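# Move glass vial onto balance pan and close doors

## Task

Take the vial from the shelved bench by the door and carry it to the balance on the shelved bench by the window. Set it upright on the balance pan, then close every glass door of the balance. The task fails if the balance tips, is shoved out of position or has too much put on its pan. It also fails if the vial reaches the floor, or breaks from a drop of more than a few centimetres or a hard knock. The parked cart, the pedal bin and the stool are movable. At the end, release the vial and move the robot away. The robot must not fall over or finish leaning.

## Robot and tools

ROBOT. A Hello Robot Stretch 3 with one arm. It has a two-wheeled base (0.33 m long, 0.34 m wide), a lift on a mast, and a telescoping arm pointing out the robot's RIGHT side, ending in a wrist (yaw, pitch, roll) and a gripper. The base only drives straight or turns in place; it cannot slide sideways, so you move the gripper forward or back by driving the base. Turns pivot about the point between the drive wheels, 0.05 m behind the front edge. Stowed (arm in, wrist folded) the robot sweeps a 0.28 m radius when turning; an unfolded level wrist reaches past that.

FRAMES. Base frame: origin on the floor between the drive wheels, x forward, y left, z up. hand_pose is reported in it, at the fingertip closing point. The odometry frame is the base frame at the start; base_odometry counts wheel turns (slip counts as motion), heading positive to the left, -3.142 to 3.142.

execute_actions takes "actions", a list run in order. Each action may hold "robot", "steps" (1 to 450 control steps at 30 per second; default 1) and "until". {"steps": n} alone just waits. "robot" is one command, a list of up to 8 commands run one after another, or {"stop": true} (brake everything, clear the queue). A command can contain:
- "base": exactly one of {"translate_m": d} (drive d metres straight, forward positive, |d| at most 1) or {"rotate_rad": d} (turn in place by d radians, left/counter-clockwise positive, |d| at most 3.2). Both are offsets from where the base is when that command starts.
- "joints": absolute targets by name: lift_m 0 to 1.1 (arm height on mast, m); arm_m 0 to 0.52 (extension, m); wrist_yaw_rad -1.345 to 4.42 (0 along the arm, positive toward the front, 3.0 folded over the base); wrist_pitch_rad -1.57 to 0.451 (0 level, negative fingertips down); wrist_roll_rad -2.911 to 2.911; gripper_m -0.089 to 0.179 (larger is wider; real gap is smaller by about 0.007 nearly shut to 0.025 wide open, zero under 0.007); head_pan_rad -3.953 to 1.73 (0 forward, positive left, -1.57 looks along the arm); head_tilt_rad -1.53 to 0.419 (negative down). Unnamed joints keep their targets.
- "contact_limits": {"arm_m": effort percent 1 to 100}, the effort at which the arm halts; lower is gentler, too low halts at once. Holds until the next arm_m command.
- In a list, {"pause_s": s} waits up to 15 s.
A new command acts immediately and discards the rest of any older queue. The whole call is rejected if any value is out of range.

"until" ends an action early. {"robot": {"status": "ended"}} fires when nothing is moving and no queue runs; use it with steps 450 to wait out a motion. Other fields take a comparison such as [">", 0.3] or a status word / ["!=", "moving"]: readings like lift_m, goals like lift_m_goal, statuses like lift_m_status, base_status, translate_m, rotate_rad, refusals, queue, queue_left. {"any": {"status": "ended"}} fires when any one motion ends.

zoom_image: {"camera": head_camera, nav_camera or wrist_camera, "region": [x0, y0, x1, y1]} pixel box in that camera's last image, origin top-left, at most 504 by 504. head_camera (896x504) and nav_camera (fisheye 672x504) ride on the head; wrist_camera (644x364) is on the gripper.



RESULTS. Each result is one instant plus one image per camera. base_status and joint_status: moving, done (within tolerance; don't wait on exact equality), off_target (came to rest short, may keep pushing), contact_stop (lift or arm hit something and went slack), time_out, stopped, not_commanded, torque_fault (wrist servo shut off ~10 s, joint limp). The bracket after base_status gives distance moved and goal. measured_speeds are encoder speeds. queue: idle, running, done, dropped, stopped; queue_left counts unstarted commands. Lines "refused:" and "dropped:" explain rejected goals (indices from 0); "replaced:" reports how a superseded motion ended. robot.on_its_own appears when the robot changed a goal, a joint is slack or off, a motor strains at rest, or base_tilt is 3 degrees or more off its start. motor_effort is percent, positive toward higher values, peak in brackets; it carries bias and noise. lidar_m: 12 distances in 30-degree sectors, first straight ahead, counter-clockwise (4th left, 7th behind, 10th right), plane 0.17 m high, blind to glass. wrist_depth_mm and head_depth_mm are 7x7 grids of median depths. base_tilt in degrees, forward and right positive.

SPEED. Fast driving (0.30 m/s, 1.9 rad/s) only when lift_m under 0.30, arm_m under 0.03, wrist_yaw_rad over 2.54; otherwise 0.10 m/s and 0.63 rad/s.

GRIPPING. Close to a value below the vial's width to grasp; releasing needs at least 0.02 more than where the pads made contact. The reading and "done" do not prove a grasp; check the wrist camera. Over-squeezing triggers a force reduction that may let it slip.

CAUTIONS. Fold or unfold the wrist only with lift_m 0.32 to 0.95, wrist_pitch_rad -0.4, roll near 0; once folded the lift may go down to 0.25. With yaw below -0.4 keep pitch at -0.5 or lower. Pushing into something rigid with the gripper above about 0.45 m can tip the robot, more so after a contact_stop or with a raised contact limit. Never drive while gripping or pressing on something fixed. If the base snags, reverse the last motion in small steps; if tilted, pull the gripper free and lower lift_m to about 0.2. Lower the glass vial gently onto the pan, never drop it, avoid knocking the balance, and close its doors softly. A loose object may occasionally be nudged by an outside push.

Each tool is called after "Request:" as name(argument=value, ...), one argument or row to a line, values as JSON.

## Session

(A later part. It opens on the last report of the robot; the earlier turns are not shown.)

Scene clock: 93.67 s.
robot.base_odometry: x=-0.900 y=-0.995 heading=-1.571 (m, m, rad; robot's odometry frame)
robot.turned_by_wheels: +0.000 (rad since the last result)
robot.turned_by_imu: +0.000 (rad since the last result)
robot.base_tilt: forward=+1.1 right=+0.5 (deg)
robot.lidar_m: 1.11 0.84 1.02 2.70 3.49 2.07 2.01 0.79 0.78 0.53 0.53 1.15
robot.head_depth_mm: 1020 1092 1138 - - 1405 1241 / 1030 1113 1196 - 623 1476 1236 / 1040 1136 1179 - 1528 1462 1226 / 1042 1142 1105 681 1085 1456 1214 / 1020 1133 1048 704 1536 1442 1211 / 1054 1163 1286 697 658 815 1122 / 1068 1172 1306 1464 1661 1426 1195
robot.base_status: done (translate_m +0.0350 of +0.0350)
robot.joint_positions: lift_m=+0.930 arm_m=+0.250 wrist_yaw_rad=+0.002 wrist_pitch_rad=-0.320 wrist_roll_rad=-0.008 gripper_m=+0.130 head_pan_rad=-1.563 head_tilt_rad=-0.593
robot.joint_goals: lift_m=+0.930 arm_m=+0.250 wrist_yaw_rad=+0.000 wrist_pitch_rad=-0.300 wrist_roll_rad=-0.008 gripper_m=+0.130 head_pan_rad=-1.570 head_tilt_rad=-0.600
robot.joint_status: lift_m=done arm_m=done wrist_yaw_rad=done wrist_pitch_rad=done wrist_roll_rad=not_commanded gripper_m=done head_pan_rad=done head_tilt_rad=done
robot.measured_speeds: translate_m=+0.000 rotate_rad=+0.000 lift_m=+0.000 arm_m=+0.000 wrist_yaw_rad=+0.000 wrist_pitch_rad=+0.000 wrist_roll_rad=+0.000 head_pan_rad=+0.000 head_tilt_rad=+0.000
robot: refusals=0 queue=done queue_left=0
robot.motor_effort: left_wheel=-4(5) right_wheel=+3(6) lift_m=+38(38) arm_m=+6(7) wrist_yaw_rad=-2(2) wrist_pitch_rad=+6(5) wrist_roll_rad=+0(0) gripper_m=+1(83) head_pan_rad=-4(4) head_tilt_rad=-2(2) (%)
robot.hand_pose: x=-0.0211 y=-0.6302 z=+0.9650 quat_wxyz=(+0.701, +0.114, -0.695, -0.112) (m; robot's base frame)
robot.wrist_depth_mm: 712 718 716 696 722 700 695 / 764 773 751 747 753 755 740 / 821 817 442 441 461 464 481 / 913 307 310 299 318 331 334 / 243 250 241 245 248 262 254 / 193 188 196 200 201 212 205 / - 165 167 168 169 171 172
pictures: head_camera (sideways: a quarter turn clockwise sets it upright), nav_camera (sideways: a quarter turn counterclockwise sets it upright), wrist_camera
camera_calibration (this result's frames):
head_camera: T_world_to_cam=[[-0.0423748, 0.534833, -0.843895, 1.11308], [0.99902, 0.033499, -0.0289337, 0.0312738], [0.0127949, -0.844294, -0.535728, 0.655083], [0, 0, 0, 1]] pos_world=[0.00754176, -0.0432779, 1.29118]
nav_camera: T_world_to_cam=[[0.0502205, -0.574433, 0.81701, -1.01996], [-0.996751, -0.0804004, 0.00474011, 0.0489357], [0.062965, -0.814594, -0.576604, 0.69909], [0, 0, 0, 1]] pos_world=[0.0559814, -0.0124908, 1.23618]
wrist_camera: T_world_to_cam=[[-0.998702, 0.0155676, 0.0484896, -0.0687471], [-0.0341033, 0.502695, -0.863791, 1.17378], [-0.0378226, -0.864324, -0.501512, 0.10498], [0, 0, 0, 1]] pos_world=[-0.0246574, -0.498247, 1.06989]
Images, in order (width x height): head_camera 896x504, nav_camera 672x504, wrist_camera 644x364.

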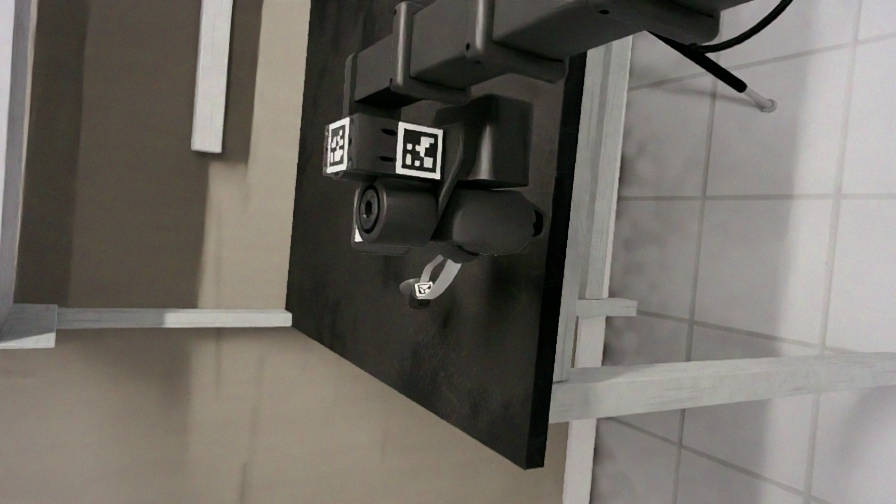

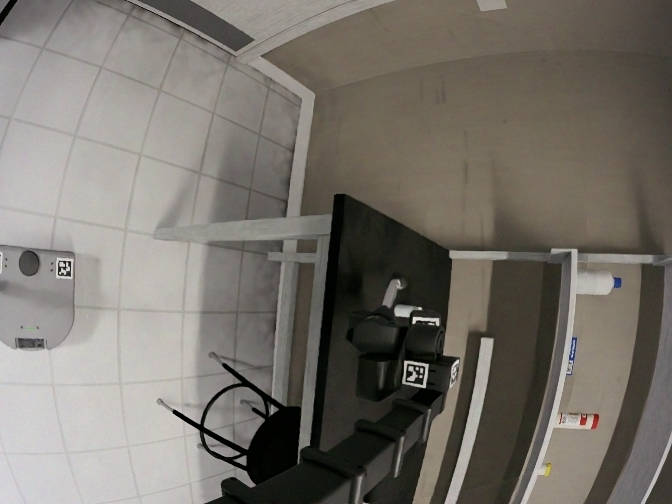

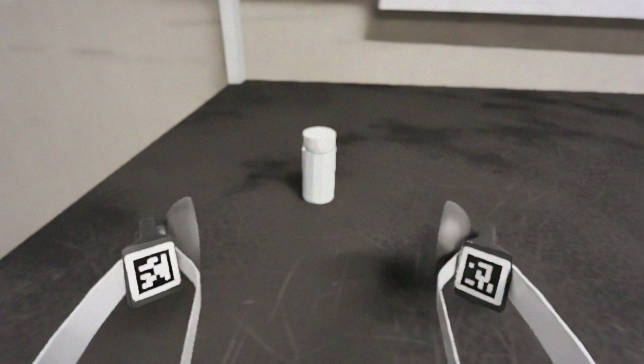

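Request:
execute_actions(
  actions=[
    {"robot": [{"joints": {"lift_m": 0.912}}, {"joints": {"arm_m": 0.366}}], "steps": 450, "until": {"robot": {"status": "ended"}}},
  ],
)

Scene clock: 101.03 s.
robot.base_odometry: x=-0.900 y=-0.995 heading=-1.571 (m, m, rad; robot's odometry frame)
robot.turned_by_wheels: +0.000 (rad since the last result)
robot.turned_by_imu: +0.000 (rad since the last result)
robot.base_tilt: forward=+0.8 right=+0.7 (deg)
robot.lidar_m: 1.11 0.84 1.01 2.70 3.48 2.06 2.01 0.79 0.78 0.53 0.54 1.15
robot.head_depth_mm: 1020 1095 1138 827 - 1374 1248 / 1027 1114 1200 669 613 1484 1235 / 1031 1138 1209 658 633 1467 1228 / 1045 1145 1142 678 640 1454 1219 / 1018 1134 1053 702 1539 1448 1216 / 1058 1163 1300 699 657 816 1124 / 1060 1170 1312 1458 1661 1425 1197
robot.base_status: done (translate_m +0.0350 of +0.0350)
robot.joint_positions: lift_m=+0.912 arm_m=+0.366 wrist_yaw_rad=+0.002 wrist_pitch_rad=-0.320 wrist_roll_rad=-0.008 gripper_m=+0.130 head_pan_rad=-1.563 head_tilt_rad=-0.593
robot.joint_goals: lift_m=+0.912 arm_m=+0.366 wrist_yaw_rad=+0.000 wrist_pitch_rad=-0.300 wrist_roll_rad=-0.008 gripper_m=+0.130 head_pan_rad=-1.570 head_tilt_rad=-0.600
robot.joint_status: lift_m=done arm_m=done wrist_yaw_rad=done wrist_pitch_rad=done wrist_roll_rad=not_commanded gripper_m=done head_pan_rad=done head_tilt_rad=done
robot.measured_speeds: translate_m=+0.000 rotate_rad=+0.000 lift_m=+0.000 arm_m=+0.000 wrist_yaw_rad=+0.000 wrist_pitch_rad=+0.000 wrist_roll_rad=+0.000 head_pan_rad=+0.000 head_tilt_rad=+0.000
robot: refusals=0 queue=done queue_left=0
robot.motor_effort: left_wheel=-4(4) right_wheel=+3(3) lift_m=+23(37) arm_m=+6(5) wrist_yaw_rad=-2(1) wrist_pitch_rad=+6(6) wrist_roll_rad=+0(0) gripper_m=+0(0) head_pan_rad=-4(5) head_tilt_rad=-2(3) (%)
robot.hand_pose: x=-0.0211 y=-0.7462 z=+0.9476 quat_wxyz=(+0.701, +0.114, -0.695, -0.112) (m; robot's base frame)
robot.wrist_depth_mm: 603 607 592 601 593 610 599 / 658 648 633 625 633 629 645 / 716 688 389 396 402 413 421 / 767 270 275 264 283 284 290 / 209 221 214 160 219 232 224 / 171 166 174 169 178 187 182 / - 146 148 149 150 151 152
pictures: head_camera (sideways: a quarter turn clockwise sets it upright), nav_camera (sideways: a quarter turn counterclockwise sets it upright), wrist_camera
camera_calibration (this result's frames):
head_camera: T_world_to_cam=[[-0.0423741, 0.534833, -0.843894, 1.11308], [0.99902, 0.0334977, -0.0289336, 0.0312738], [0.0127938, -0.844293, -0.535729, 0.655084], [0, 0, 0, 1]] pos_world=[0.0075417, -0.0432779, 1.29118]
nav_camera: T_world_to_cam=[[0.0502197, -0.574433, 0.817009, -1.01996], [-0.996751, -0.0803991, 0.00474004, 0.0489358], [0.062964, -0.814593, -0.576605, 0.699091], [0, 0, 0, 1]] pos_world=[0.0559814, -0.0124908, 1.23618]
wrist_camera: T_world_to_cam=[[-0.998702, 0.0155834, 0.0484872, -0.0660858], [-0.034099, 0.502565, -0.863866, 1.21705], [-0.03783, -0.864399, -0.501382, -0.00419333], [0, 0, 0, 1]] pos_world=[-0.0246583, -0.614244, 1.05247]
Images, in order (width x height): head_camera 896x504, nav_camera 672x504, wrist_camera 644x364.

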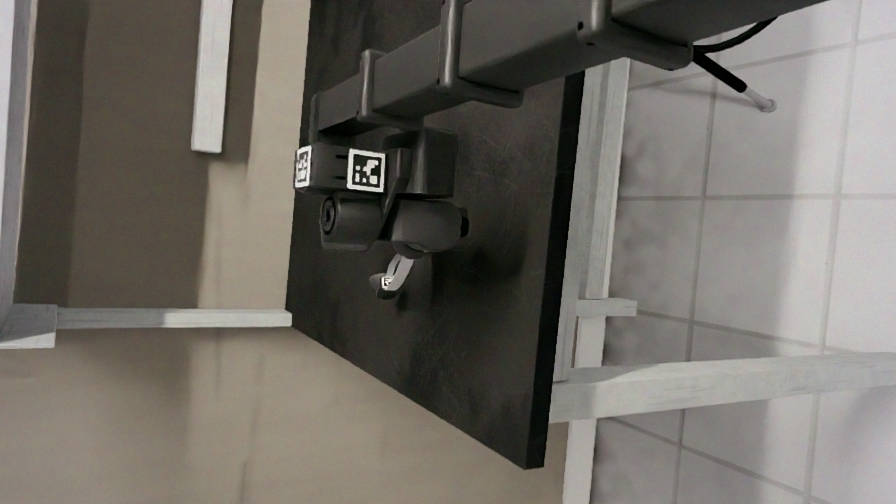

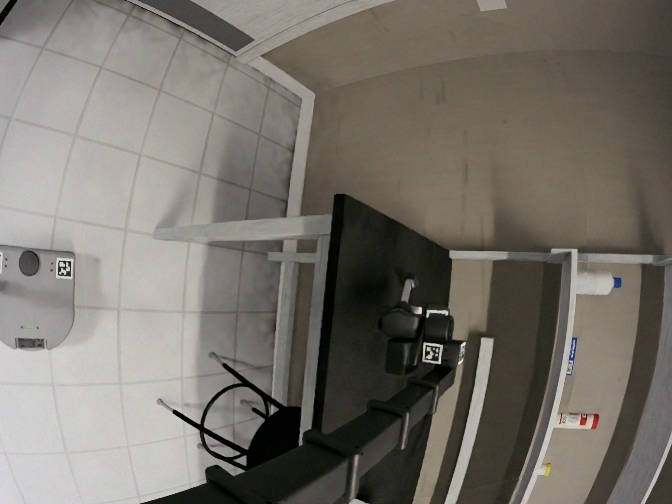

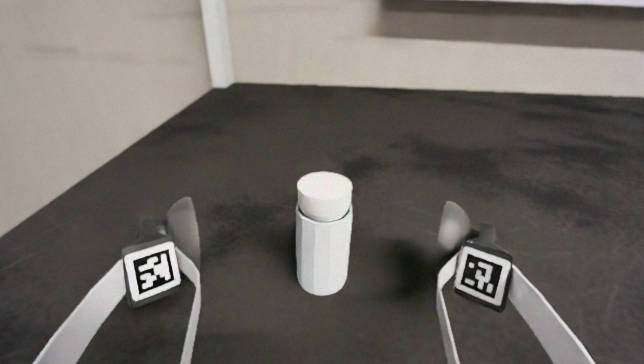

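Request:
execute_actions(
  actions=[
    {"robot": [{"joints": {"lift_m": 0.905, "arm_m": 0.371}}, {"joints": {"gripper_m": 0.005}}], "steps": 450, "until": {"robot": {"status": "ended"}}},
    {"steps": 15},
  ],
)

Scene clock: 110.00 s.
robot.base_odometry: x=-0.900 y=-0.995 heading=-1.571 (m, m, rad; robot's odometry frame)
robot.turned_by_wheels: +0.000 (rad since the last result)
robot.turned_by_imu: +0.000 (rad since the last result)
robot.base_tilt: forward=+1.1 right=+0.6 (deg)
robot.lidar_m: 1.11 0.84 1.02 2.71 3.48 2.07 2.01 0.79 0.78 0.53 0.53 1.15
robot.head_depth_mm: 1022 1090 1133 824 - 1372 1228 / 1026 1115 1195 668 621 1485 1234 / 1039 1136 1208 660 631 1471 1228 / 1042 1148 1142 678 641 1452 1227 / 1022 1130 1051 704 1535 1441 1211 / 1057 1163 1301 697 658 815 1127 / 1065 1172 1310 1459 1643 1433 1199
robot.base_status: done (translate_m +0.0350 of +0.0350)
robot.joint_positions: lift_m=+0.905 arm_m=+0.371 wrist_yaw_rad=+0.002 wrist_pitch_rad=-0.320 wrist_roll_rad=-0.008 gripper_m=+0.005 head_pan_rad=-1.563 head_tilt_rad=-0.593
robot.joint_goals: lift_m=+0.905 arm_m=+0.371 wrist_yaw_rad=+0.000 wrist_pitch_rad=-0.300 wrist_roll_rad=-0.008 gripper_m=+0.005 head_pan_rad=-1.570 head_tilt_rad=-0.600
robot.joint_status: lift_m=done arm_m=done wrist_yaw_rad=done wrist_pitch_rad=done wrist_roll_rad=not_commanded gripper_m=done head_pan_rad=done head_tilt_rad=done
robot.measured_speeds: translate_m=+0.000 rotate_rad=+0.000 lift_m=+0.000 arm_m=+0.000 wrist_yaw_rad=+0.000 wrist_pitch_rad=+0.000 wrist_roll_rad=+0.000 head_pan_rad=+0.000 head_tilt_rad=+0.000
robot: refusals=0 queue=done queue_left=0
robot.motor_effort: left_wheel=-4(4) right_wheel=+3(3) lift_m=+23(24) arm_m=+6(7) wrist_yaw_rad=-1(0) wrist_pitch_rad=+6(6) wrist_roll_rad=+0(0) gripper_m=-9(84) head_pan_rad=-3(4) head_tilt_rad=-3(3) (%)
robot.hand_pose: x=-0.0211 y=-0.7512 z=+0.9406 quat_wxyz=(+0.701, +0.114, -0.695, -0.112) (m; robot's base frame)
robot.wrist_depth_mm: 600 596 586 579 589 587 576 / 649 645 587 623 636 615 623 / 685 686 368 372 384 390 397 / 747 257 260 148 267 275 278 / 199 201 207 146 208 211 212 / 163 164 160 159 164 171 172 / 137 139 140 140 141 144 144
pictures: head_camera (sideways: a quarter turn clockwise sets it upright), nav_camera (sideways: a quarter turn counterclockwise sets it upright), wrist_camera
camera_calibration (this result's frames):
head_camera: T_world_to_cam=[[-0.0423742, 0.534833, -0.843894, 1.11308], [0.99902, 0.0334978, -0.0289336, 0.0312738], [0.0127939, -0.844293, -0.535729, 0.655084], [0, 0, 0, 1]] pos_world=[0.0075417, -0.0432779, 1.29118]
nav_camera: T_world_to_cam=[[0.0502198, -0.574434, 0.817009, -1.01996], [-0.996751, -0.0803992, 0.00474004, 0.0489358], [0.0629641, -0.814593, -0.576605, 0.699091], [0, 0, 0, 1]] pos_world=[0.0559814, -0.0124908, 1.23618]
wrist_camera: T_world_to_cam=[[-0.998702, 0.0155829, 0.0484869, -0.0656689], [-0.0340996, 0.502553, -0.863874, 1.21353], [-0.0378289, -0.864406, -0.501369, -0.0120348], [0, 0, 0, 1]] pos_world=[-0.0246582, -0.619242, 1.04549]
Images, in order (width x height): head_camera 896x504, nav_camera 672x504, wrist_camera 644x364.

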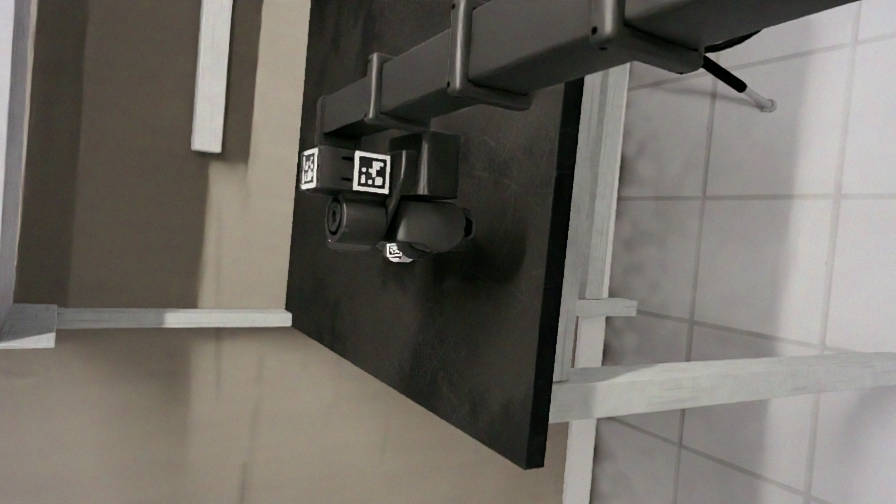

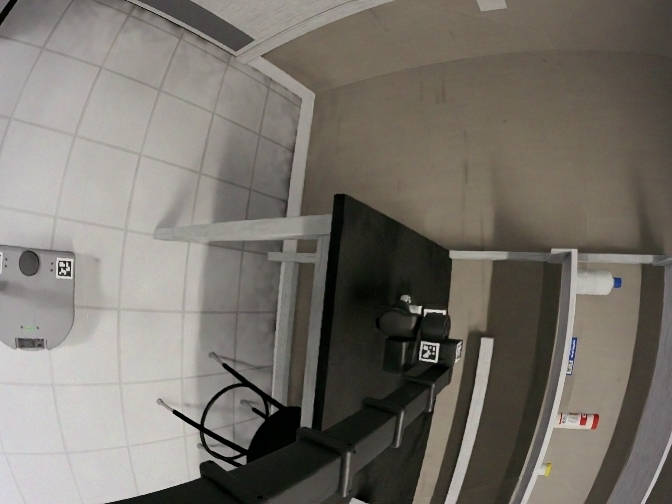

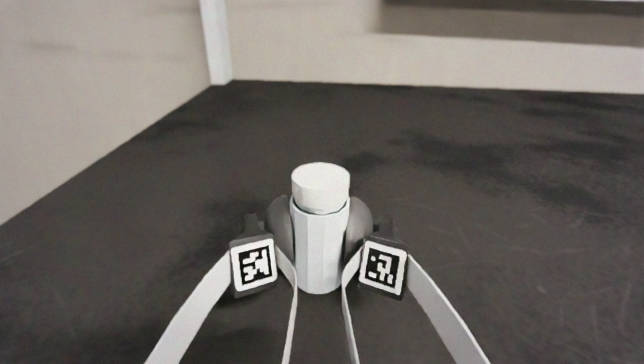

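Request:
execute_actions(
  actions=[
    {"robot": [{"joints": {"gripper_m": -0.02}}, {"joints": {"lift_m": 0.94}}], "steps": 450, "until": {"robot": {"status": "ended"}}},
    {"steps": 10},
  ],
)

Scene clock: 114.40 s.
robot.base_odometry: x=-0.900 y=-0.995 heading=-1.571 (m, m, rad; robot's odometry frame)
robot.turned_by_wheels: +0.000 (rad since the last result)
robot.turned_by_imu: +0.000 (rad since the last result)
robot.base_tilt: forward=+1.0 right=+0.5 (deg)
robot.lidar_m: 1.11 0.84 1.02 2.71 3.49 2.07 2.01 0.79 0.78 0.53 0.54 1.15
robot.head_depth_mm: 1026 1092 1191 - 603 1450 1249 / 1027 1112 - 699 612 1479 1235 / 1032 1135 - 689 632 1474 1232 / 1040 1144 1146 682 640 1454 1220 / 1024 1132 1051 705 1533 1449 1212 / 1058 1167 1287 697 658 814 1128 / 1067 1172 1301 1460 1646 1421 1198
robot.base_status: done (translate_m +0.0350 of +0.0350)
robot.joint_positions: lift_m=+0.940 arm_m=+0.371 wrist_yaw_rad=+0.002 wrist_pitch_rad=-0.320 wrist_roll_rad=-0.008 gripper_m=-0.019 head_pan_rad=-1.563 head_tilt_rad=-0.593
robot.joint_goals: lift_m=+0.940 arm_m=+0.371 wrist_yaw_rad=+0.000 wrist_pitch_rad=-0.300 wrist_roll_rad=-0.008 gripper_m=-0.020 head_pan_rad=-1.570 head_tilt_rad=-0.600
robot.joint_status: lift_m=done arm_m=done wrist_yaw_rad=done wrist_pitch_rad=done wrist_roll_rad=not_commanded gripper_m=done head_pan_rad=done head_tilt_rad=done
robot.measured_speeds: translate_m=+0.000 rotate_rad=+0.000 lift_m=+0.000 arm_m=+0.000 wrist_yaw_rad=+0.000 wrist_pitch_rad=+0.000 wrist_roll_rad=+0.000 head_pan_rad=+0.000 head_tilt_rad=+0.000
robot: refusals=0 queue=done queue_left=0
robot.motor_effort: left_wheel=-4(4) right_wheel=+3(3) lift_m=+39(41) arm_m=+6(6) wrist_yaw_rad=-1(0) wrist_pitch_rad=+6(6) wrist_roll_rad=+1(0) gripper_m=-17(89) head_pan_rad=-4(4) head_tilt_rad=-2(2) (%)
robot.hand_pose: x=-0.0211 y=-0.7513 z=+0.9750 quat_wxyz=(+0.701, +0.114, -0.695, -0.112) (m; robot's base frame)
robot.wrist_depth_mm: 599 597 585 606 585 589 579 / 651 635 629 650 640 634 643 / 709 704 469 478 489 497 508 / 775 329 332 147 341 347 353 / 831 255 259 145 263 267 268 / 207 207 203 197 215 216 217 / 173 176 178 178 179 182 181
pictures: head_camera (sideways: a quarter turn clockwise sets it upright), nav_camera (sideways: a quarter turn counterclockwise sets it upright), wrist_camera
camera_calibration (this result's frames):
head_camera: T_world_to_cam=[[-0.0423743, 0.534833, -0.843894, 1.11308], [0.99902, 0.0334979, -0.0289336, 0.0312738], [0.012794, -0.844293, -0.535729, 0.655084], [0, 0, 0, 1]] pos_world=[0.00754171, -0.0432779, 1.29118]
nav_camera: T_world_to_cam=[[0.0502199, -0.574434, 0.817009, -1.01996], [-0.996751, -0.0803993, 0.00474004, 0.0489358], [0.0629642, -0.814593, -0.576605, 0.699091], [0, 0, 0, 1]] pos_world=[0.0559814, -0.0124908, 1.23618]
wrist_camera: T_world_to_cam=[[-0.998702, 0.015583, 0.0484868, -0.0673371], [-0.0340995, 0.502553, -0.863874, 1.24325], [-0.0378289, -0.864406, -0.501369, 0.00521467], [0, 0, 0, 1]] pos_world=[-0.0246582, -0.619244, 1.07989]
Images, in order (width x height): head_camera 896x504, nav_camera 672x504, wrist_camera 644x364.

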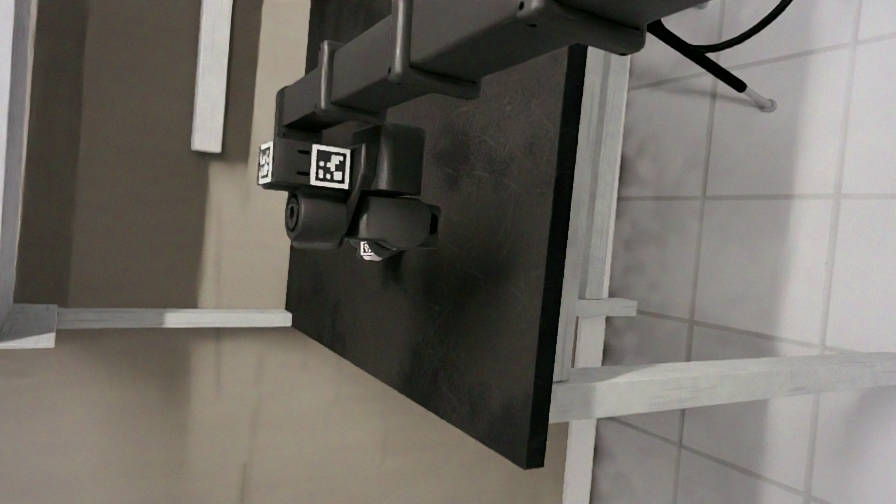

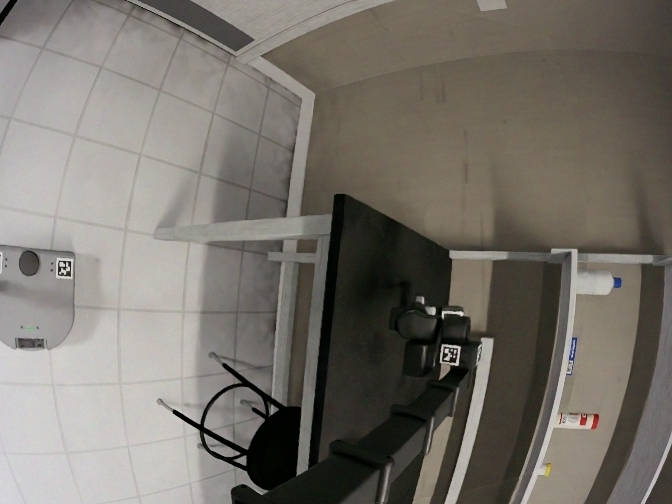

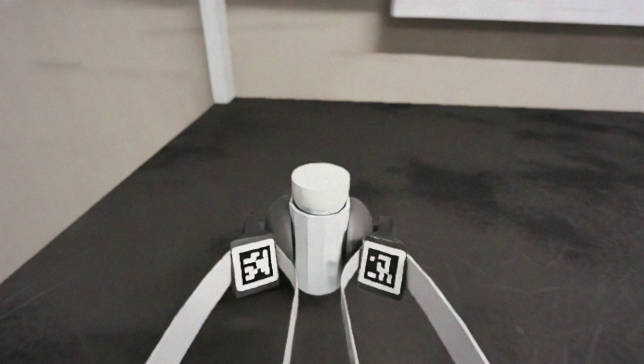

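Request:
execute_actions(
  actions=[
    {"robot": [{"joints": {"arm_m": 0.0, "wrist_pitch_rad": -0.4, "head_pan_rad": 0.0, "head_tilt_rad": -0.4}}, {"joints": {"wrist_yaw_rad": 2.6, "lift_m": 0.29}, "base": {"rotate_rad": 2.295}}, {"base": {"translate_m": 1.0}}, {"base": {"translate_m": 1.0}, "joints": {"head_pan_rad": -0.68, "head_tilt_rad": -0.3}}], "steps": 450, "until": {"robot": {"status": "ended"}}},
    {"steps": 300, "until": {"robot": {"status": "ended"}}},
  ],
)

Scene clock: 164.50 s.
robot.base_odometry: x=+0.599 y=+0.329 heading=+0.724 (m, m, rad; robot's odometry frame)
robot.turned_by_wheels: +2.295 (rad since the last result)
robot.turned_by_imu: +2.307 (rad since the last result)
robot.base_tilt: forward=+1.0 right=+0.7 (deg)
robot.lidar_m: 1.43 0.63 0.63 0.73 1.23 1.91 2.48 2.07 2.03 1.77 1.90 1.25
robot.head_depth_mm: 1727 1801 1884 1925 1383 1999 1544 / 1730 1815 1890 1894 1454 1958 1518 / 1722 1830 1905 1562 1432 1948 1508 / 1758 1845 1931 1546 1328 1924 1501 / 1781 1866 1985 2085 2205 1838 1482 / 1798 1901 2007 2121 2231 1896 1478 / 1821 1926 2015 2153 2257 1885 1467
robot.base_status: done (translate_m +1.0000 of +1.0000)
robot.joint_positions: lift_m=+0.290 arm_m=+0.000 wrist_yaw_rad=+2.598 wrist_pitch_rad=-0.417 wrist_roll_rad=-0.008 gripper_m=-0.019 head_pan_rad=-0.673 head_tilt_rad=-0.309
robot.joint_goals: lift_m=+0.290 arm_m=+0.000 wrist_yaw_rad=+2.600 wrist_pitch_rad=-0.400 wrist_roll_rad=-0.008 gripper_m=-0.020 head_pan_rad=-0.680 head_tilt_rad=-0.300
robot.joint_status: lift_m=done arm_m=done wrist_yaw_rad=done wrist_pitch_rad=done wrist_roll_rad=not_commanded gripper_m=done head_pan_rad=done head_tilt_rad=done
robot.measured_speeds: translate_m=+0.000 rotate_rad=+0.000 lift_m=+0.000 arm_m=+0.000 wrist_yaw_rad=+0.000 wrist_pitch_rad=+0.000 wrist_roll_rad=+0.000 head_pan_rad=+0.000 head_tilt_rad=+0.000
robot: refusals=0 queue=done queue_left=0
robot.motor_effort: left_wheel=-4(9) right_wheel=+3(6) lift_m=+24(38) arm_m=-5(4) wrist_yaw_rad=+1(4) wrist_pitch_rad=+5(8) wrist_roll_rad=+0(0) gripper_m=-17(16) head_pan_rad=-3(45) head_tilt_rad=+4(15) (%)
robot.hand_pose: x=+0.0949 y=+0.0467 z=+0.3032 quat_wxyz=(+0.327, +0.703, -0.043, +0.630) (m; robot's base frame)
robot.wrist_depth_mm: 718 695 655 606 583 - - / 820 759 716 662 652 - - / 941 891 860 787 800 - - / 719 748 734 146 763 776 790 / 596 592 607 144 603 610 628 / 511 499 485 468 506 517 519 / - - 435 432 437 443 440
pictures: head_camera (sideways: a quarter turn clockwise sets it upright), nav_camera (sideways: a quarter turn counterclockwise sets it upright), wrist_camera
camera_calibration (this result's frames):
head_camera: T_world_to_cam=[[-0.241095, 0.143206, -0.959878, 1.26563], [0.609692, 0.791865, -0.0349976, 0.0415552], [0.755082, -0.593668, -0.278226, 0.315468], [0, 0, 0, 1]] pos_world=[0.041596, -0.0268689, 1.30407]
nav_camera: T_world_to_cam=[[0.281452, -0.165725, 0.945156, -1.18853], [-0.567984, -0.822663, 0.0248898, 0.020082], [0.77342, -0.543839, -0.325669, 0.368234], [0, 0, 0, 1]] pos_world=[0.0611215, 0.0198116, 1.24277]
wrist_camera: T_world_to_cam=[[0.848038, -0.527576, 0.0499502, -0.0816902], [-0.273875, -0.517015, -0.810979, 0.320185], [0.453678, 0.674062, -0.582938, 0.268724], [0, 0, 0, 1]] pos_world=[0.0350529, -0.0586934, 0.420393]
Images, in order (width x height): head_camera 896x504, nav_camera 672x504, wrist_camera 644x364.

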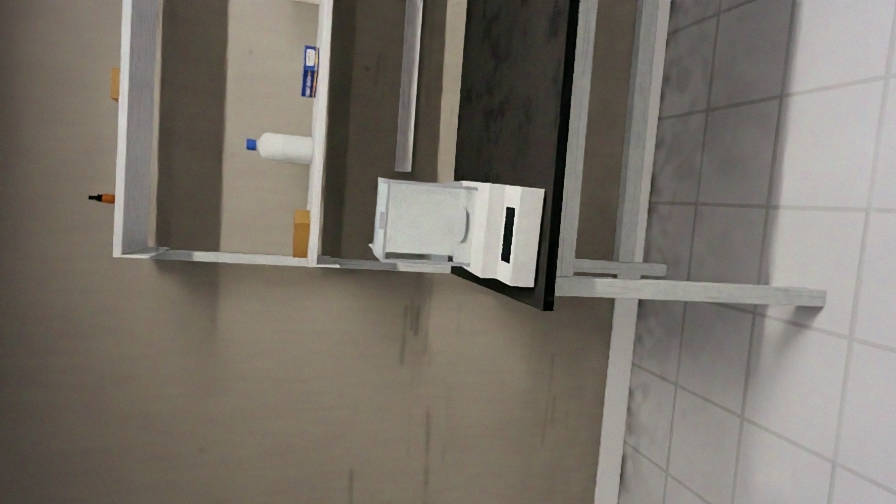

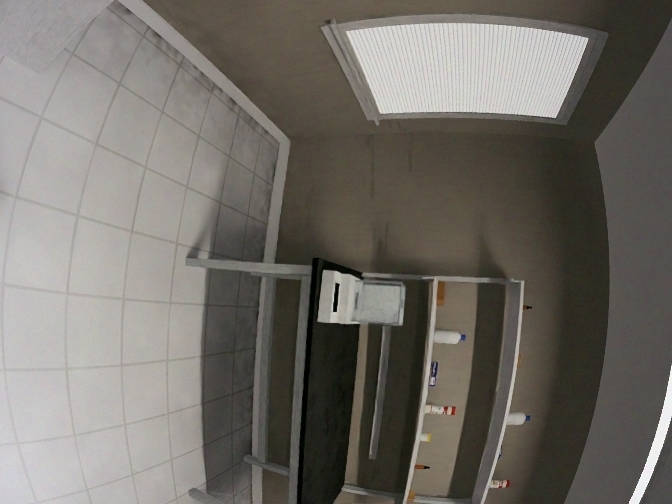

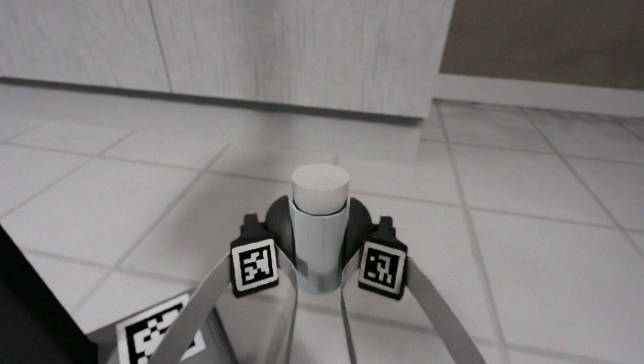

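Request:
zoom_image(
  camera="head_camera",
  region=[350, 160, 570, 320],
)

Region (350, 160, 570, 320) of head_camera's 896x504 image, scaled by 2.291, with more detail than that image has; it fills the top 367 rows of this view, and the rest is white.

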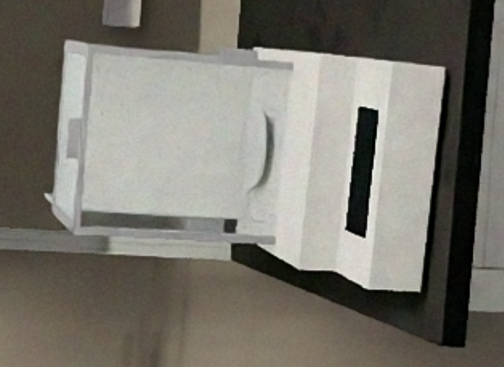

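Request:
execute_actions(
  actions=[
    {"robot": [{"base": {"rotate_rad": 0.035}}, {"base": {"translate_m": 0.97}}, {"base": {"rotate_rad": -0.79}}, {"base": {"translate_m": 0.55}, "joints": {"head_pan_rad": -1.2, "head_tilt_rad": -0.5}}, {"joints": {"lift_m": 0.6}}], "steps": 450, "until": {"robot": {"status": "ended"}}},
  ],
)

Scene clock: 192.83 s.
robot.base_odometry: x=+1.852 y=+0.979 heading=-0.031 (m, m, rad; robot's odometry frame)
robot.turned_by_wheels: -0.755 (rad since the last result)
robot.turned_by_imu: -0.758 (rad since the last result)
robot.base_tilt: forward=+1.2 right=+0.6 (deg)
robot.lidar_m: 0.82 0.74 0.54 0.53 0.55 0.75 1.05 3.56 2.85 0.52 0.95 0.83
robot.head_depth_mm: 2592 2803 2910 1438 1949 1568 1321 / 2685 2900 3015 1240 771 644 1245 / 2161 2401 2522 1153 705 660 777 / 1716 1789 1865 870 695 702 1298 / 1355 1373 1561 717 730 752 1279 / 1179 947 1323 1167 828 1422 1279 / 971 813 1118 1150 819 1351 1237
robot.base_status: done (translate_m +0.5500 of +0.5500)
robot.joint_positions: lift_m=+0.600 arm_m=+0.000 wrist_yaw_rad=+2.598 wrist_pitch_rad=-0.417 wrist_roll_rad=-0.008 gripper_m=-0.019 head_pan_rad=-1.193 head_tilt_rad=-0.494
robot.joint_goals: lift_m=+0.600 arm_m=+0.000 wrist_yaw_rad=+2.600 wrist_pitch_rad=-0.400 wrist_roll_rad=-0.008 gripper_m=-0.020 head_pan_rad=-1.200 head_tilt_rad=-0.500
robot.joint_status: lift_m=done arm_m=done wrist_yaw_rad=done wrist_pitch_rad=done wrist_roll_rad=not_commanded gripper_m=done head_pan_rad=done head_tilt_rad=done
robot.measured_speeds: translate_m=+0.000 rotate_rad=+0.000 lift_m=+0.000 arm_m=+0.000 wrist_yaw_rad=+0.000 wrist_pitch_rad=+0.000 wrist_roll_rad=+0.000 head_pan_rad=+0.000 head_tilt_rad=+0.000
robot: refusals=0 queue=done queue_left=0
robot.motor_effort: left_wheel=+3(11) right_wheel=-2(9) lift_m=+38(40) arm_m=-5(5) wrist_yaw_rad=+2(2) wrist_pitch_rad=+5(5) wrist_roll_rad=+0(0) gripper_m=-16(16) head_pan_rad=-4(37) head_tilt_rad=-2(14) (%)
robot.hand_pose: x=+0.0949 y=+0.0467 z=+0.6126 quat_wxyz=(+0.327, +0.703, -0.043, +0.630) (m; robot's base frame)
robot.wrist_depth_mm: 426 481 543 645 771 761 599 / 460 517 584 696 877 793 629 / 476 558 633 778 973 843 648 / 517 594 713 147 - 847 691 / 563 649 758 145 - 918 720 / 625 731 868 829 901 895 760 / - 724 769 748 768 758 738
pictures: head_camera (sideways: a quarter turn clockwise sets it upright), nav_camera (sideways: a quarter turn counterclockwise sets it upright), wrist_camera
camera_calibration (this result's frames):
head_camera: T_world_to_cam=[[-0.201304, 0.403458, -0.892579, 1.17755], [0.920338, 0.389867, -0.0313394, 0.0348896], [0.335343, -0.827783, -0.4498, 0.54131], [0, 0, 0, 1]] pos_world=[0.0234102, -0.0406055, 1.29563]
nav_camera: T_world_to_cam=[[0.223852, -0.439824, 0.869739, -1.08978], [-0.900459, -0.434777, 0.0118932, 0.0390346], [0.372912, -0.785827, -0.493369, 0.588905], [0, 0, 0, 1]] pos_world=[0.0594879, 0.000439002, 1.2379]
wrist_camera: T_world_to_cam=[[0.848085, -0.5275, 0.0499502, -0.0971365], [-0.273867, -0.517097, -0.81093, 0.571075], [0.453594, 0.674058, -0.583008, 0.449154], [0, 0, 0, 1]] pos_world=[0.0350452, -0.0586936, 0.729814]
Images, in order (width x height): head_camera 896x504, nav_camera 672x504, wrist_camera 644x364.

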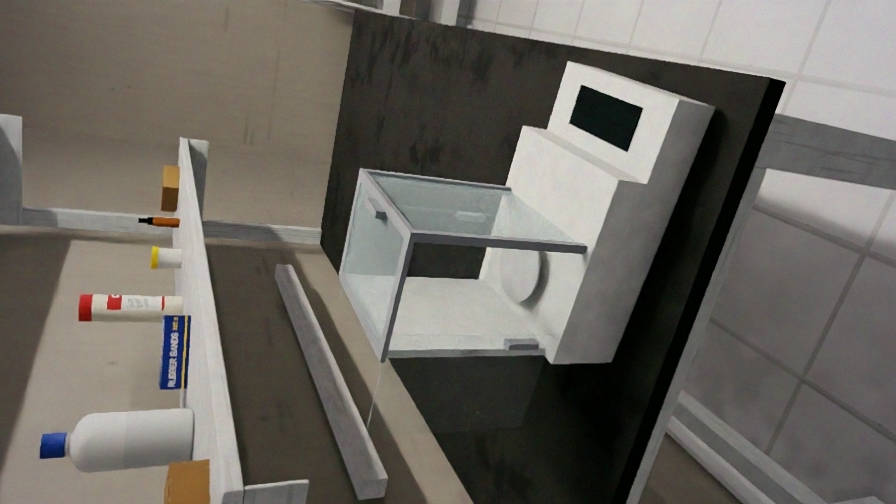

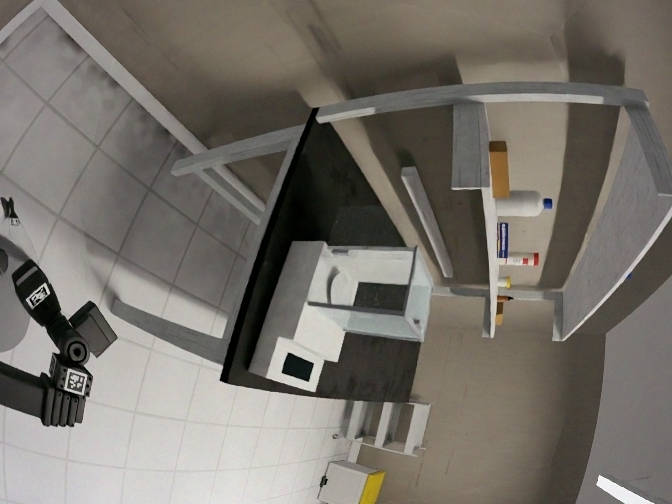

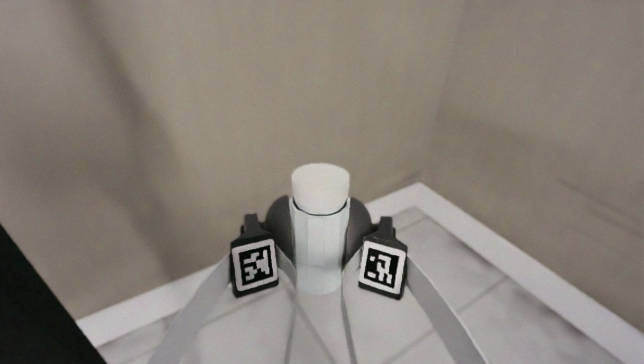

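Request:
zoom_image(
  camera="head_camera",
  region=[300, 40, 800, 460],
)

Region (300, 40, 800, 460) of head_camera's 896x504 image, scaled by 1.008, with more detail than that image has; it fills the top 423 rows of this view, and the rest is white.

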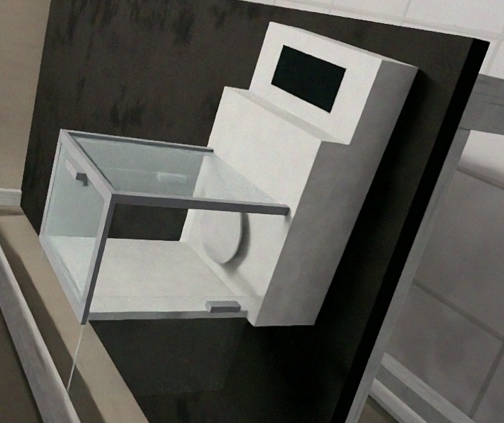

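Request:
zoom_image(
  camera="head_camera",
  region=[330, 160, 610, 440],
)

Region (330, 160, 610, 440) of head_camera's 896x504 image, scaled by 1.800, with more detail than that image has.

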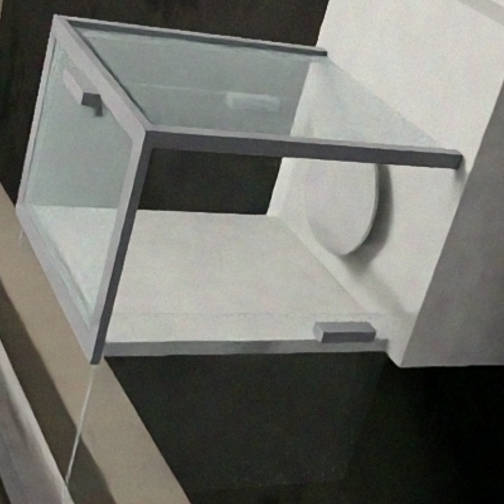

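Request:
execute_actions(
  actions=[
    {"robot": [{"base": {"rotate_rad": -0.05}, "joints": {"lift_m": 0.89, "wrist_yaw_rad": 0.0}}, {"base": {"translate_m": 0.33}, "joints": {"wrist_pitch_rad": -0.3, "head_pan_rad": -1.57, "head_tilt_rad": -0.65}}], "steps": 450, "until": {"robot": {"status": "ended"}}},
  ],
)

Scene clock: 229.33 s.
robot.base_odometry: x=+2.181 y=+0.953 heading=-0.081 (m, m, rad; robot's odometry frame)
robot.turned_by_wheels: -0.050 (rad since the last result)
robot.turned_by_imu: -0.050 (rad since the last result)
robot.base_tilt: forward=+1.0 right=+0.5 (deg)
robot.lidar_m: 0.50 0.51 0.56 0.54 0.55 0.74 1.37 3.86 0.56 1.68 0.59 0.52
robot.head_depth_mm: 2689 2961 2928 2320 688 1114 - / 2682 2880 2788 802 671 745 - / 2671 2845 1193 734 659 - - / 2681 2924 1177 719 661 - - / 2634 2872 1292 876 684 1361 1179 / 981 1893 1273 905 700 1360 1173 / 777 421 1251 895 694 1281 1144
robot.base_status: done (translate_m +0.3300 of +0.3300)
robot.joint_positions: lift_m=+0.890 arm_m=+0.000 wrist_yaw_rad=+0.003 wrist_pitch_rad=-0.322 wrist_roll_rad=-0.008 gripper_m=-0.019 head_pan_rad=-1.563 head_tilt_rad=-0.641
robot.joint_goals: lift_m=+0.890 arm_m=+0.000 wrist_yaw_rad=+0.000 wrist_pitch_rad=-0.300 wrist_roll_rad=-0.008 gripper_m=-0.020 head_pan_rad=-1.570 head_tilt_rad=-0.650
robot.joint_status: lift_m=done arm_m=done wrist_yaw_rad=done wrist_pitch_rad=done wrist_roll_rad=not_commanded gripper_m=done head_pan_rad=done head_tilt_rad=done
robot.measured_speeds: translate_m=+0.000 rotate_rad=+0.000 lift_m=+0.000 arm_m=+0.000 wrist_yaw_rad=+0.000 wrist_pitch_rad=+0.000 wrist_roll_rad=+0.000 head_pan_rad=+0.000 head_tilt_rad=+0.000
robot: refusals=0 queue=done queue_left=0
robot.motor_effort: left_wheel=+3(8) right_wheel=-3(5) lift_m=+38(44) arm_m=-5(5) wrist_yaw_rad=-2(5) wrist_pitch_rad=+7(4) wrist_roll_rad=+0(0) gripper_m=-16(16) head_pan_rad=-4(31) head_tilt_rad=-2(10) (%)
robot.hand_pose: x=-0.0209 y=-0.3807 z=+0.9244 quat_wxyz=(+0.701, +0.115, -0.695, -0.112) (m; robot's base frame)
robot.wrist_depth_mm: 679 966 - - - - - / 629 989 999 - - - - / 659 745 697 482 726 - - / 536 529 516 147 352 - - / 408 416 419 145 364 373 - / 338 337 332 327 347 361 - / 365 375 - - - - -
pictures: head_camera (sideways: a quarter turn clockwise sets it upright), nav_camera (sideways: a quarter turn counterclockwise sets it upright), wrist_camera
camera_calibration (this result's frames):
head_camera: T_world_to_cam=[[-0.0428338, 0.575436, -0.816725, 1.07766], [0.999, 0.0351368, -0.0276372, 0.0295843], [0.0127936, -0.817092, -0.576365, 0.707953], [0, 0, 0, 1]] pos_world=[0.00754818, -0.0427005, 1.28901]
nav_camera: T_world_to_cam=[[0.0506787, -0.613672, 0.787933, -0.982059], [-0.99673, -0.0807989, 0.00117894, 0.053572], [0.0629406, -0.785416, -0.61576, 0.750028], [0, 0, 0, 1]] pos_world=[0.055959, -0.00924918, 1.23557]
wrist_camera: T_world_to_cam=[[-0.998716, 0.0144713, 0.0485387, -0.0708972], [-0.0346006, 0.504927, -0.862469, 1.0129], [-0.0369895, -0.863041, -0.503778, 0.30286], [0, 0, 0, 1]] pos_world=[-0.0245567, -0.249033, 1.02961]
Images, in order (width x height): head_camera 896x504, nav_camera 672x504, wrist_camera 644x364.

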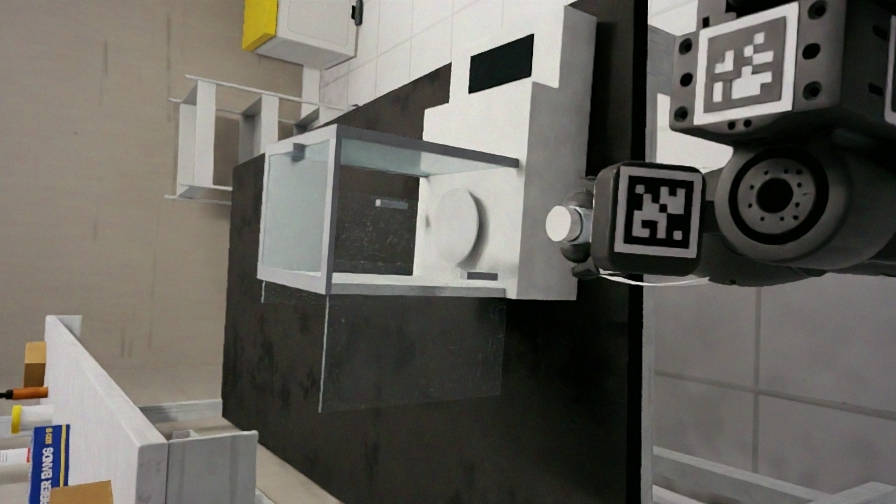

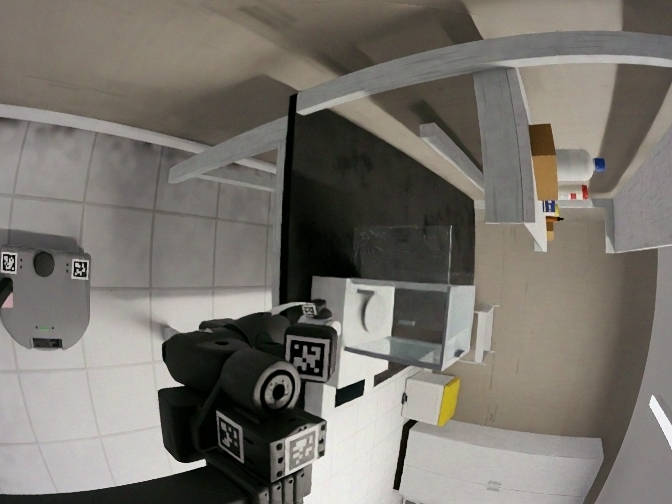

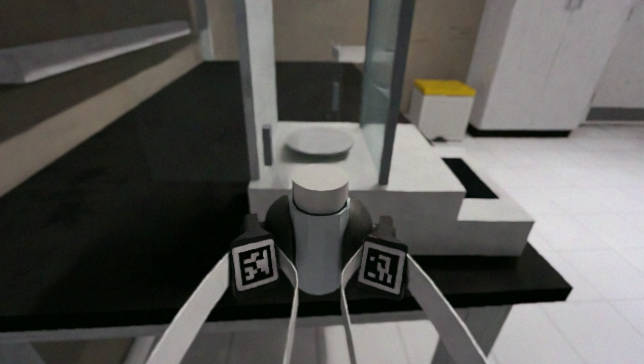

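Request:
zoom_image(
  camera="head_camera",
  region=[240, 100, 620, 430],
)

Request:
zoom_image(
  camera="wrist_camera",
  region=[200, 0, 460, 220],
)

Region (240, 100, 620, 430) of head_camera's 896x504 image, scaled by 1.326, with more detail than that image has; it fills the top 438 rows of this view, and the rest is white.

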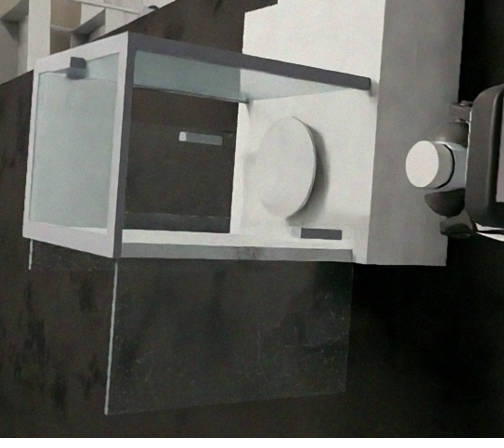

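Region (200, 0, 460, 220) of wrist_camera's 644x364 image, scaled by 1.938; it fills the top 426 rows of this view, and the rest is white.

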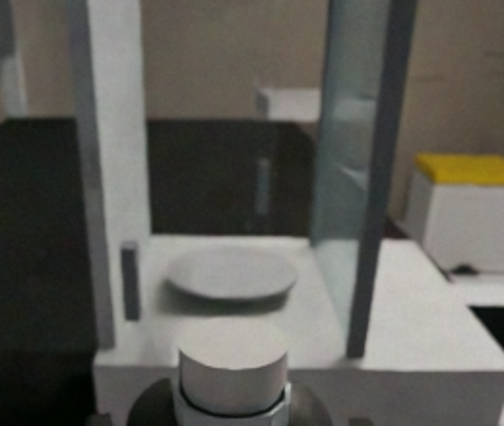

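Request:
execute_actions(
  actions=[
    {"robot": [{"base": {"translate_m": -0.01}}, {"joints": {"arm_m": 0.13}, "contact_limits": {"arm_m": 15}}], "steps": 450, "until": {"robot": {"status": "ended"}}},
  ],
)

Scene clock: 248.47 s.
robot.base_odometry: x=+2.171 y=+0.954 heading=-0.081 (m, m, rad; robot's odometry frame)
robot.turned_by_wheels: +0.000 (rad since the last result)
robot.turned_by_imu: +0.000 (rad since the last result)
robot.base_tilt: forward=+0.9 right=+0.5 (deg)
robot.lidar_m: 0.51 0.52 0.56 0.54 0.55 0.73 1.37 3.86 0.55 1.72 0.60 0.53
robot.head_depth_mm: 2665 2944 2846 2416 - - 1187 / 2682 2901 2929 995 - 859 1060 / 2662 2874 1124 793 - 1345 1199 / 2683 2868 1180 788 664 1355 1191 / 2627 2862 1282 876 685 1361 1179 / 1122 1805 1265 903 698 1359 1177 / 782 428 1255 893 693 1275 1149
robot.base_status: done (translate_m -0.0100 of -0.0100)
robot.joint_positions: lift_m=+0.890 arm_m=+0.130 wrist_yaw_rad=+0.002 wrist_pitch_rad=-0.322 wrist_roll_rad=-0.008 gripper_m=-0.019 head_pan_rad=-1.563 head_tilt_rad=-0.642
robot.joint_goals: lift_m=+0.890 arm_m=+0.130 wrist_yaw_rad=+0.000 wrist_pitch_rad=-0.300 wrist_roll_rad=-0.008 gripper_m=-0.020 head_pan_rad=-1.570 head_tilt_rad=-0.650
robot.joint_status: lift_m=done arm_m=done wrist_yaw_rad=done wrist_pitch_rad=done wrist_roll_rad=not_commanded gripper_m=done head_pan_rad=done head_tilt_rad=done
robot.measured_speeds: translate_m=+0.000 rotate_rad=+0.000 lift_m=+0.000 arm_m=+0.000 wrist_yaw_rad=+0.000 wrist_pitch_rad=+0.000 wrist_roll_rad=+0.000 head_pan_rad=+0.000 head_tilt_rad=+0.000
robot: refusals=0 queue=done queue_left=0
robot.motor_effort: left_wheel=+3(6) right_wheel=-2(6) lift_m=+38(38) arm_m=+6(8) wrist_yaw_rad=-1(2) wrist_pitch_rad=+6(6) wrist_roll_rad=+0(0) gripper_m=-17(17) head_pan_rad=-4(4) head_tilt_rad=-3(3) (%)
robot.contact_limits: arm_m 15 (drawing in: default 27, maximum 45; extending or still: default 38, maximum 63)
robot.hand_pose: x=-0.0211 y=-0.5100 z=+0.9245 quat_wxyz=(+0.701, +0.115, -0.695, -0.112) (m; robot's base frame)
robot.wrist_depth_mm: 664 873 246 - - - - / 659 991 250 - - - - / 694 761 250 795 744 - - / 529 541 254 146 333 - - / 410 413 222 144 269 319 - / 335 338 228 222 230 231 - / 283 287 252 248 252 249 262
pictures: head_camera (sideways: a quarter turn clockwise sets it upright), nav_camera (sideways: a quarter turn counterclockwise sets it upright), wrist_camera
camera_calibration (this result's frames):
head_camera: T_world_to_cam=[[-0.0427338, 0.575713, -0.816534, 1.07741], [0.999006, 0.0349688, -0.0276282, 0.0295725], [0.0126473, -0.816904, -0.576636, 0.708306], [0, 0, 0, 1]] pos_world=[0.00754058, -0.0426965, 1.28899]
nav_camera: T_world_to_cam=[[0.0505719, -0.613942, 0.78773, -0.981793], [-0.996744, -0.0806226, 0.00115484, 0.0536034], [0.0627998, -0.785223, -0.61602, 0.750367], [0, 0, 0, 1]] pos_world=[0.0559572, -0.00923609, 1.23557]
wrist_camera: T_world_to_cam=[[-0.998705, 0.0152579, 0.048527, -0.068799], [-0.0342185, 0.504363, -0.862814, 1.07835], [-0.0376399, -0.863357, -0.503188, 0.190631], [0, 0, 0, 1]] pos_world=[-0.0246349, -0.378249, 1.02968]
Images, in order (width x height): head_camera 896x504, nav_camera 672x504, wrist_camera 644x364.

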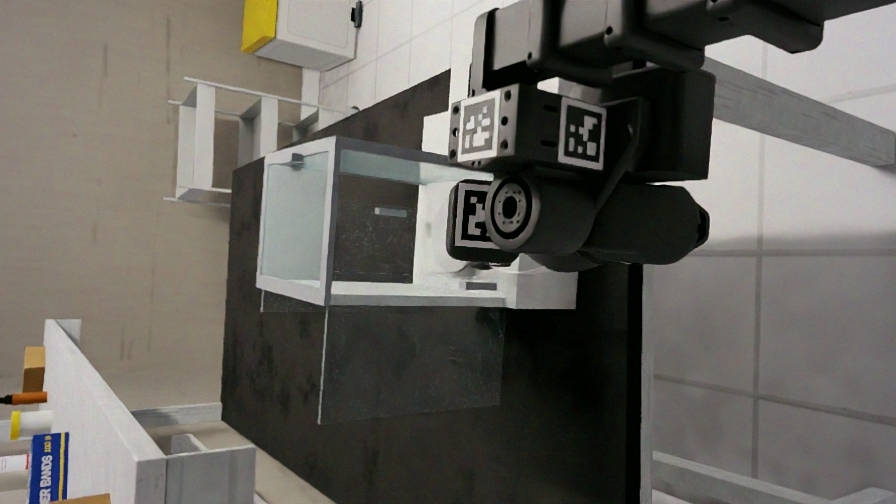

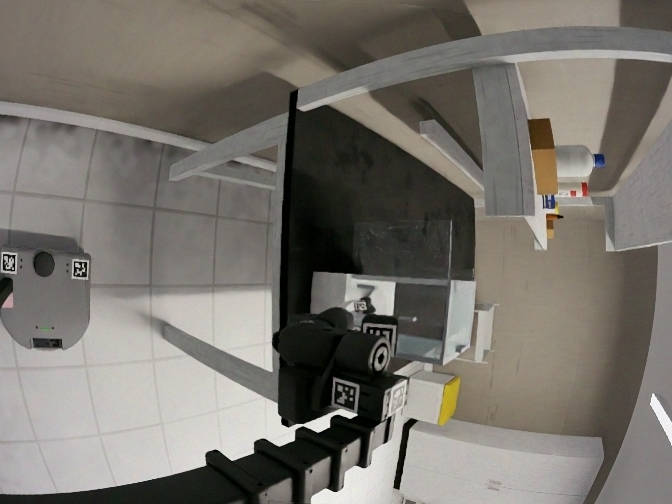

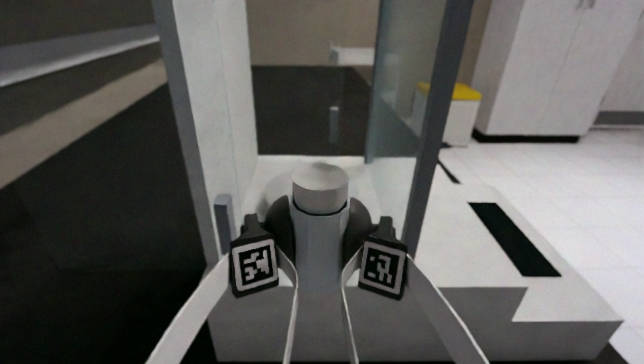

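Request:
zoom_image(
  camera="wrist_camera",
  region=[150, 60, 490, 364],
)

Region (150, 60, 490, 364) of wrist_camera's 644x364 image, scaled by 1.482; it fills the top 451 rows of this view, and the rest is white.

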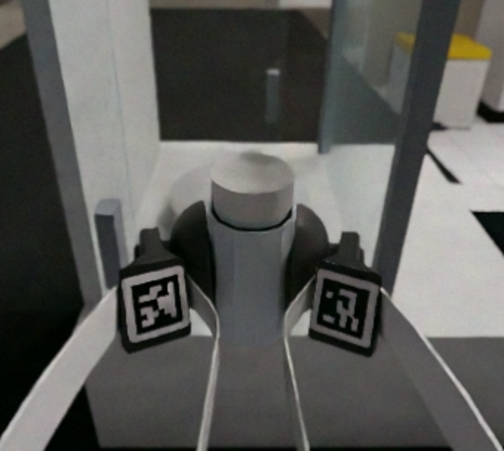

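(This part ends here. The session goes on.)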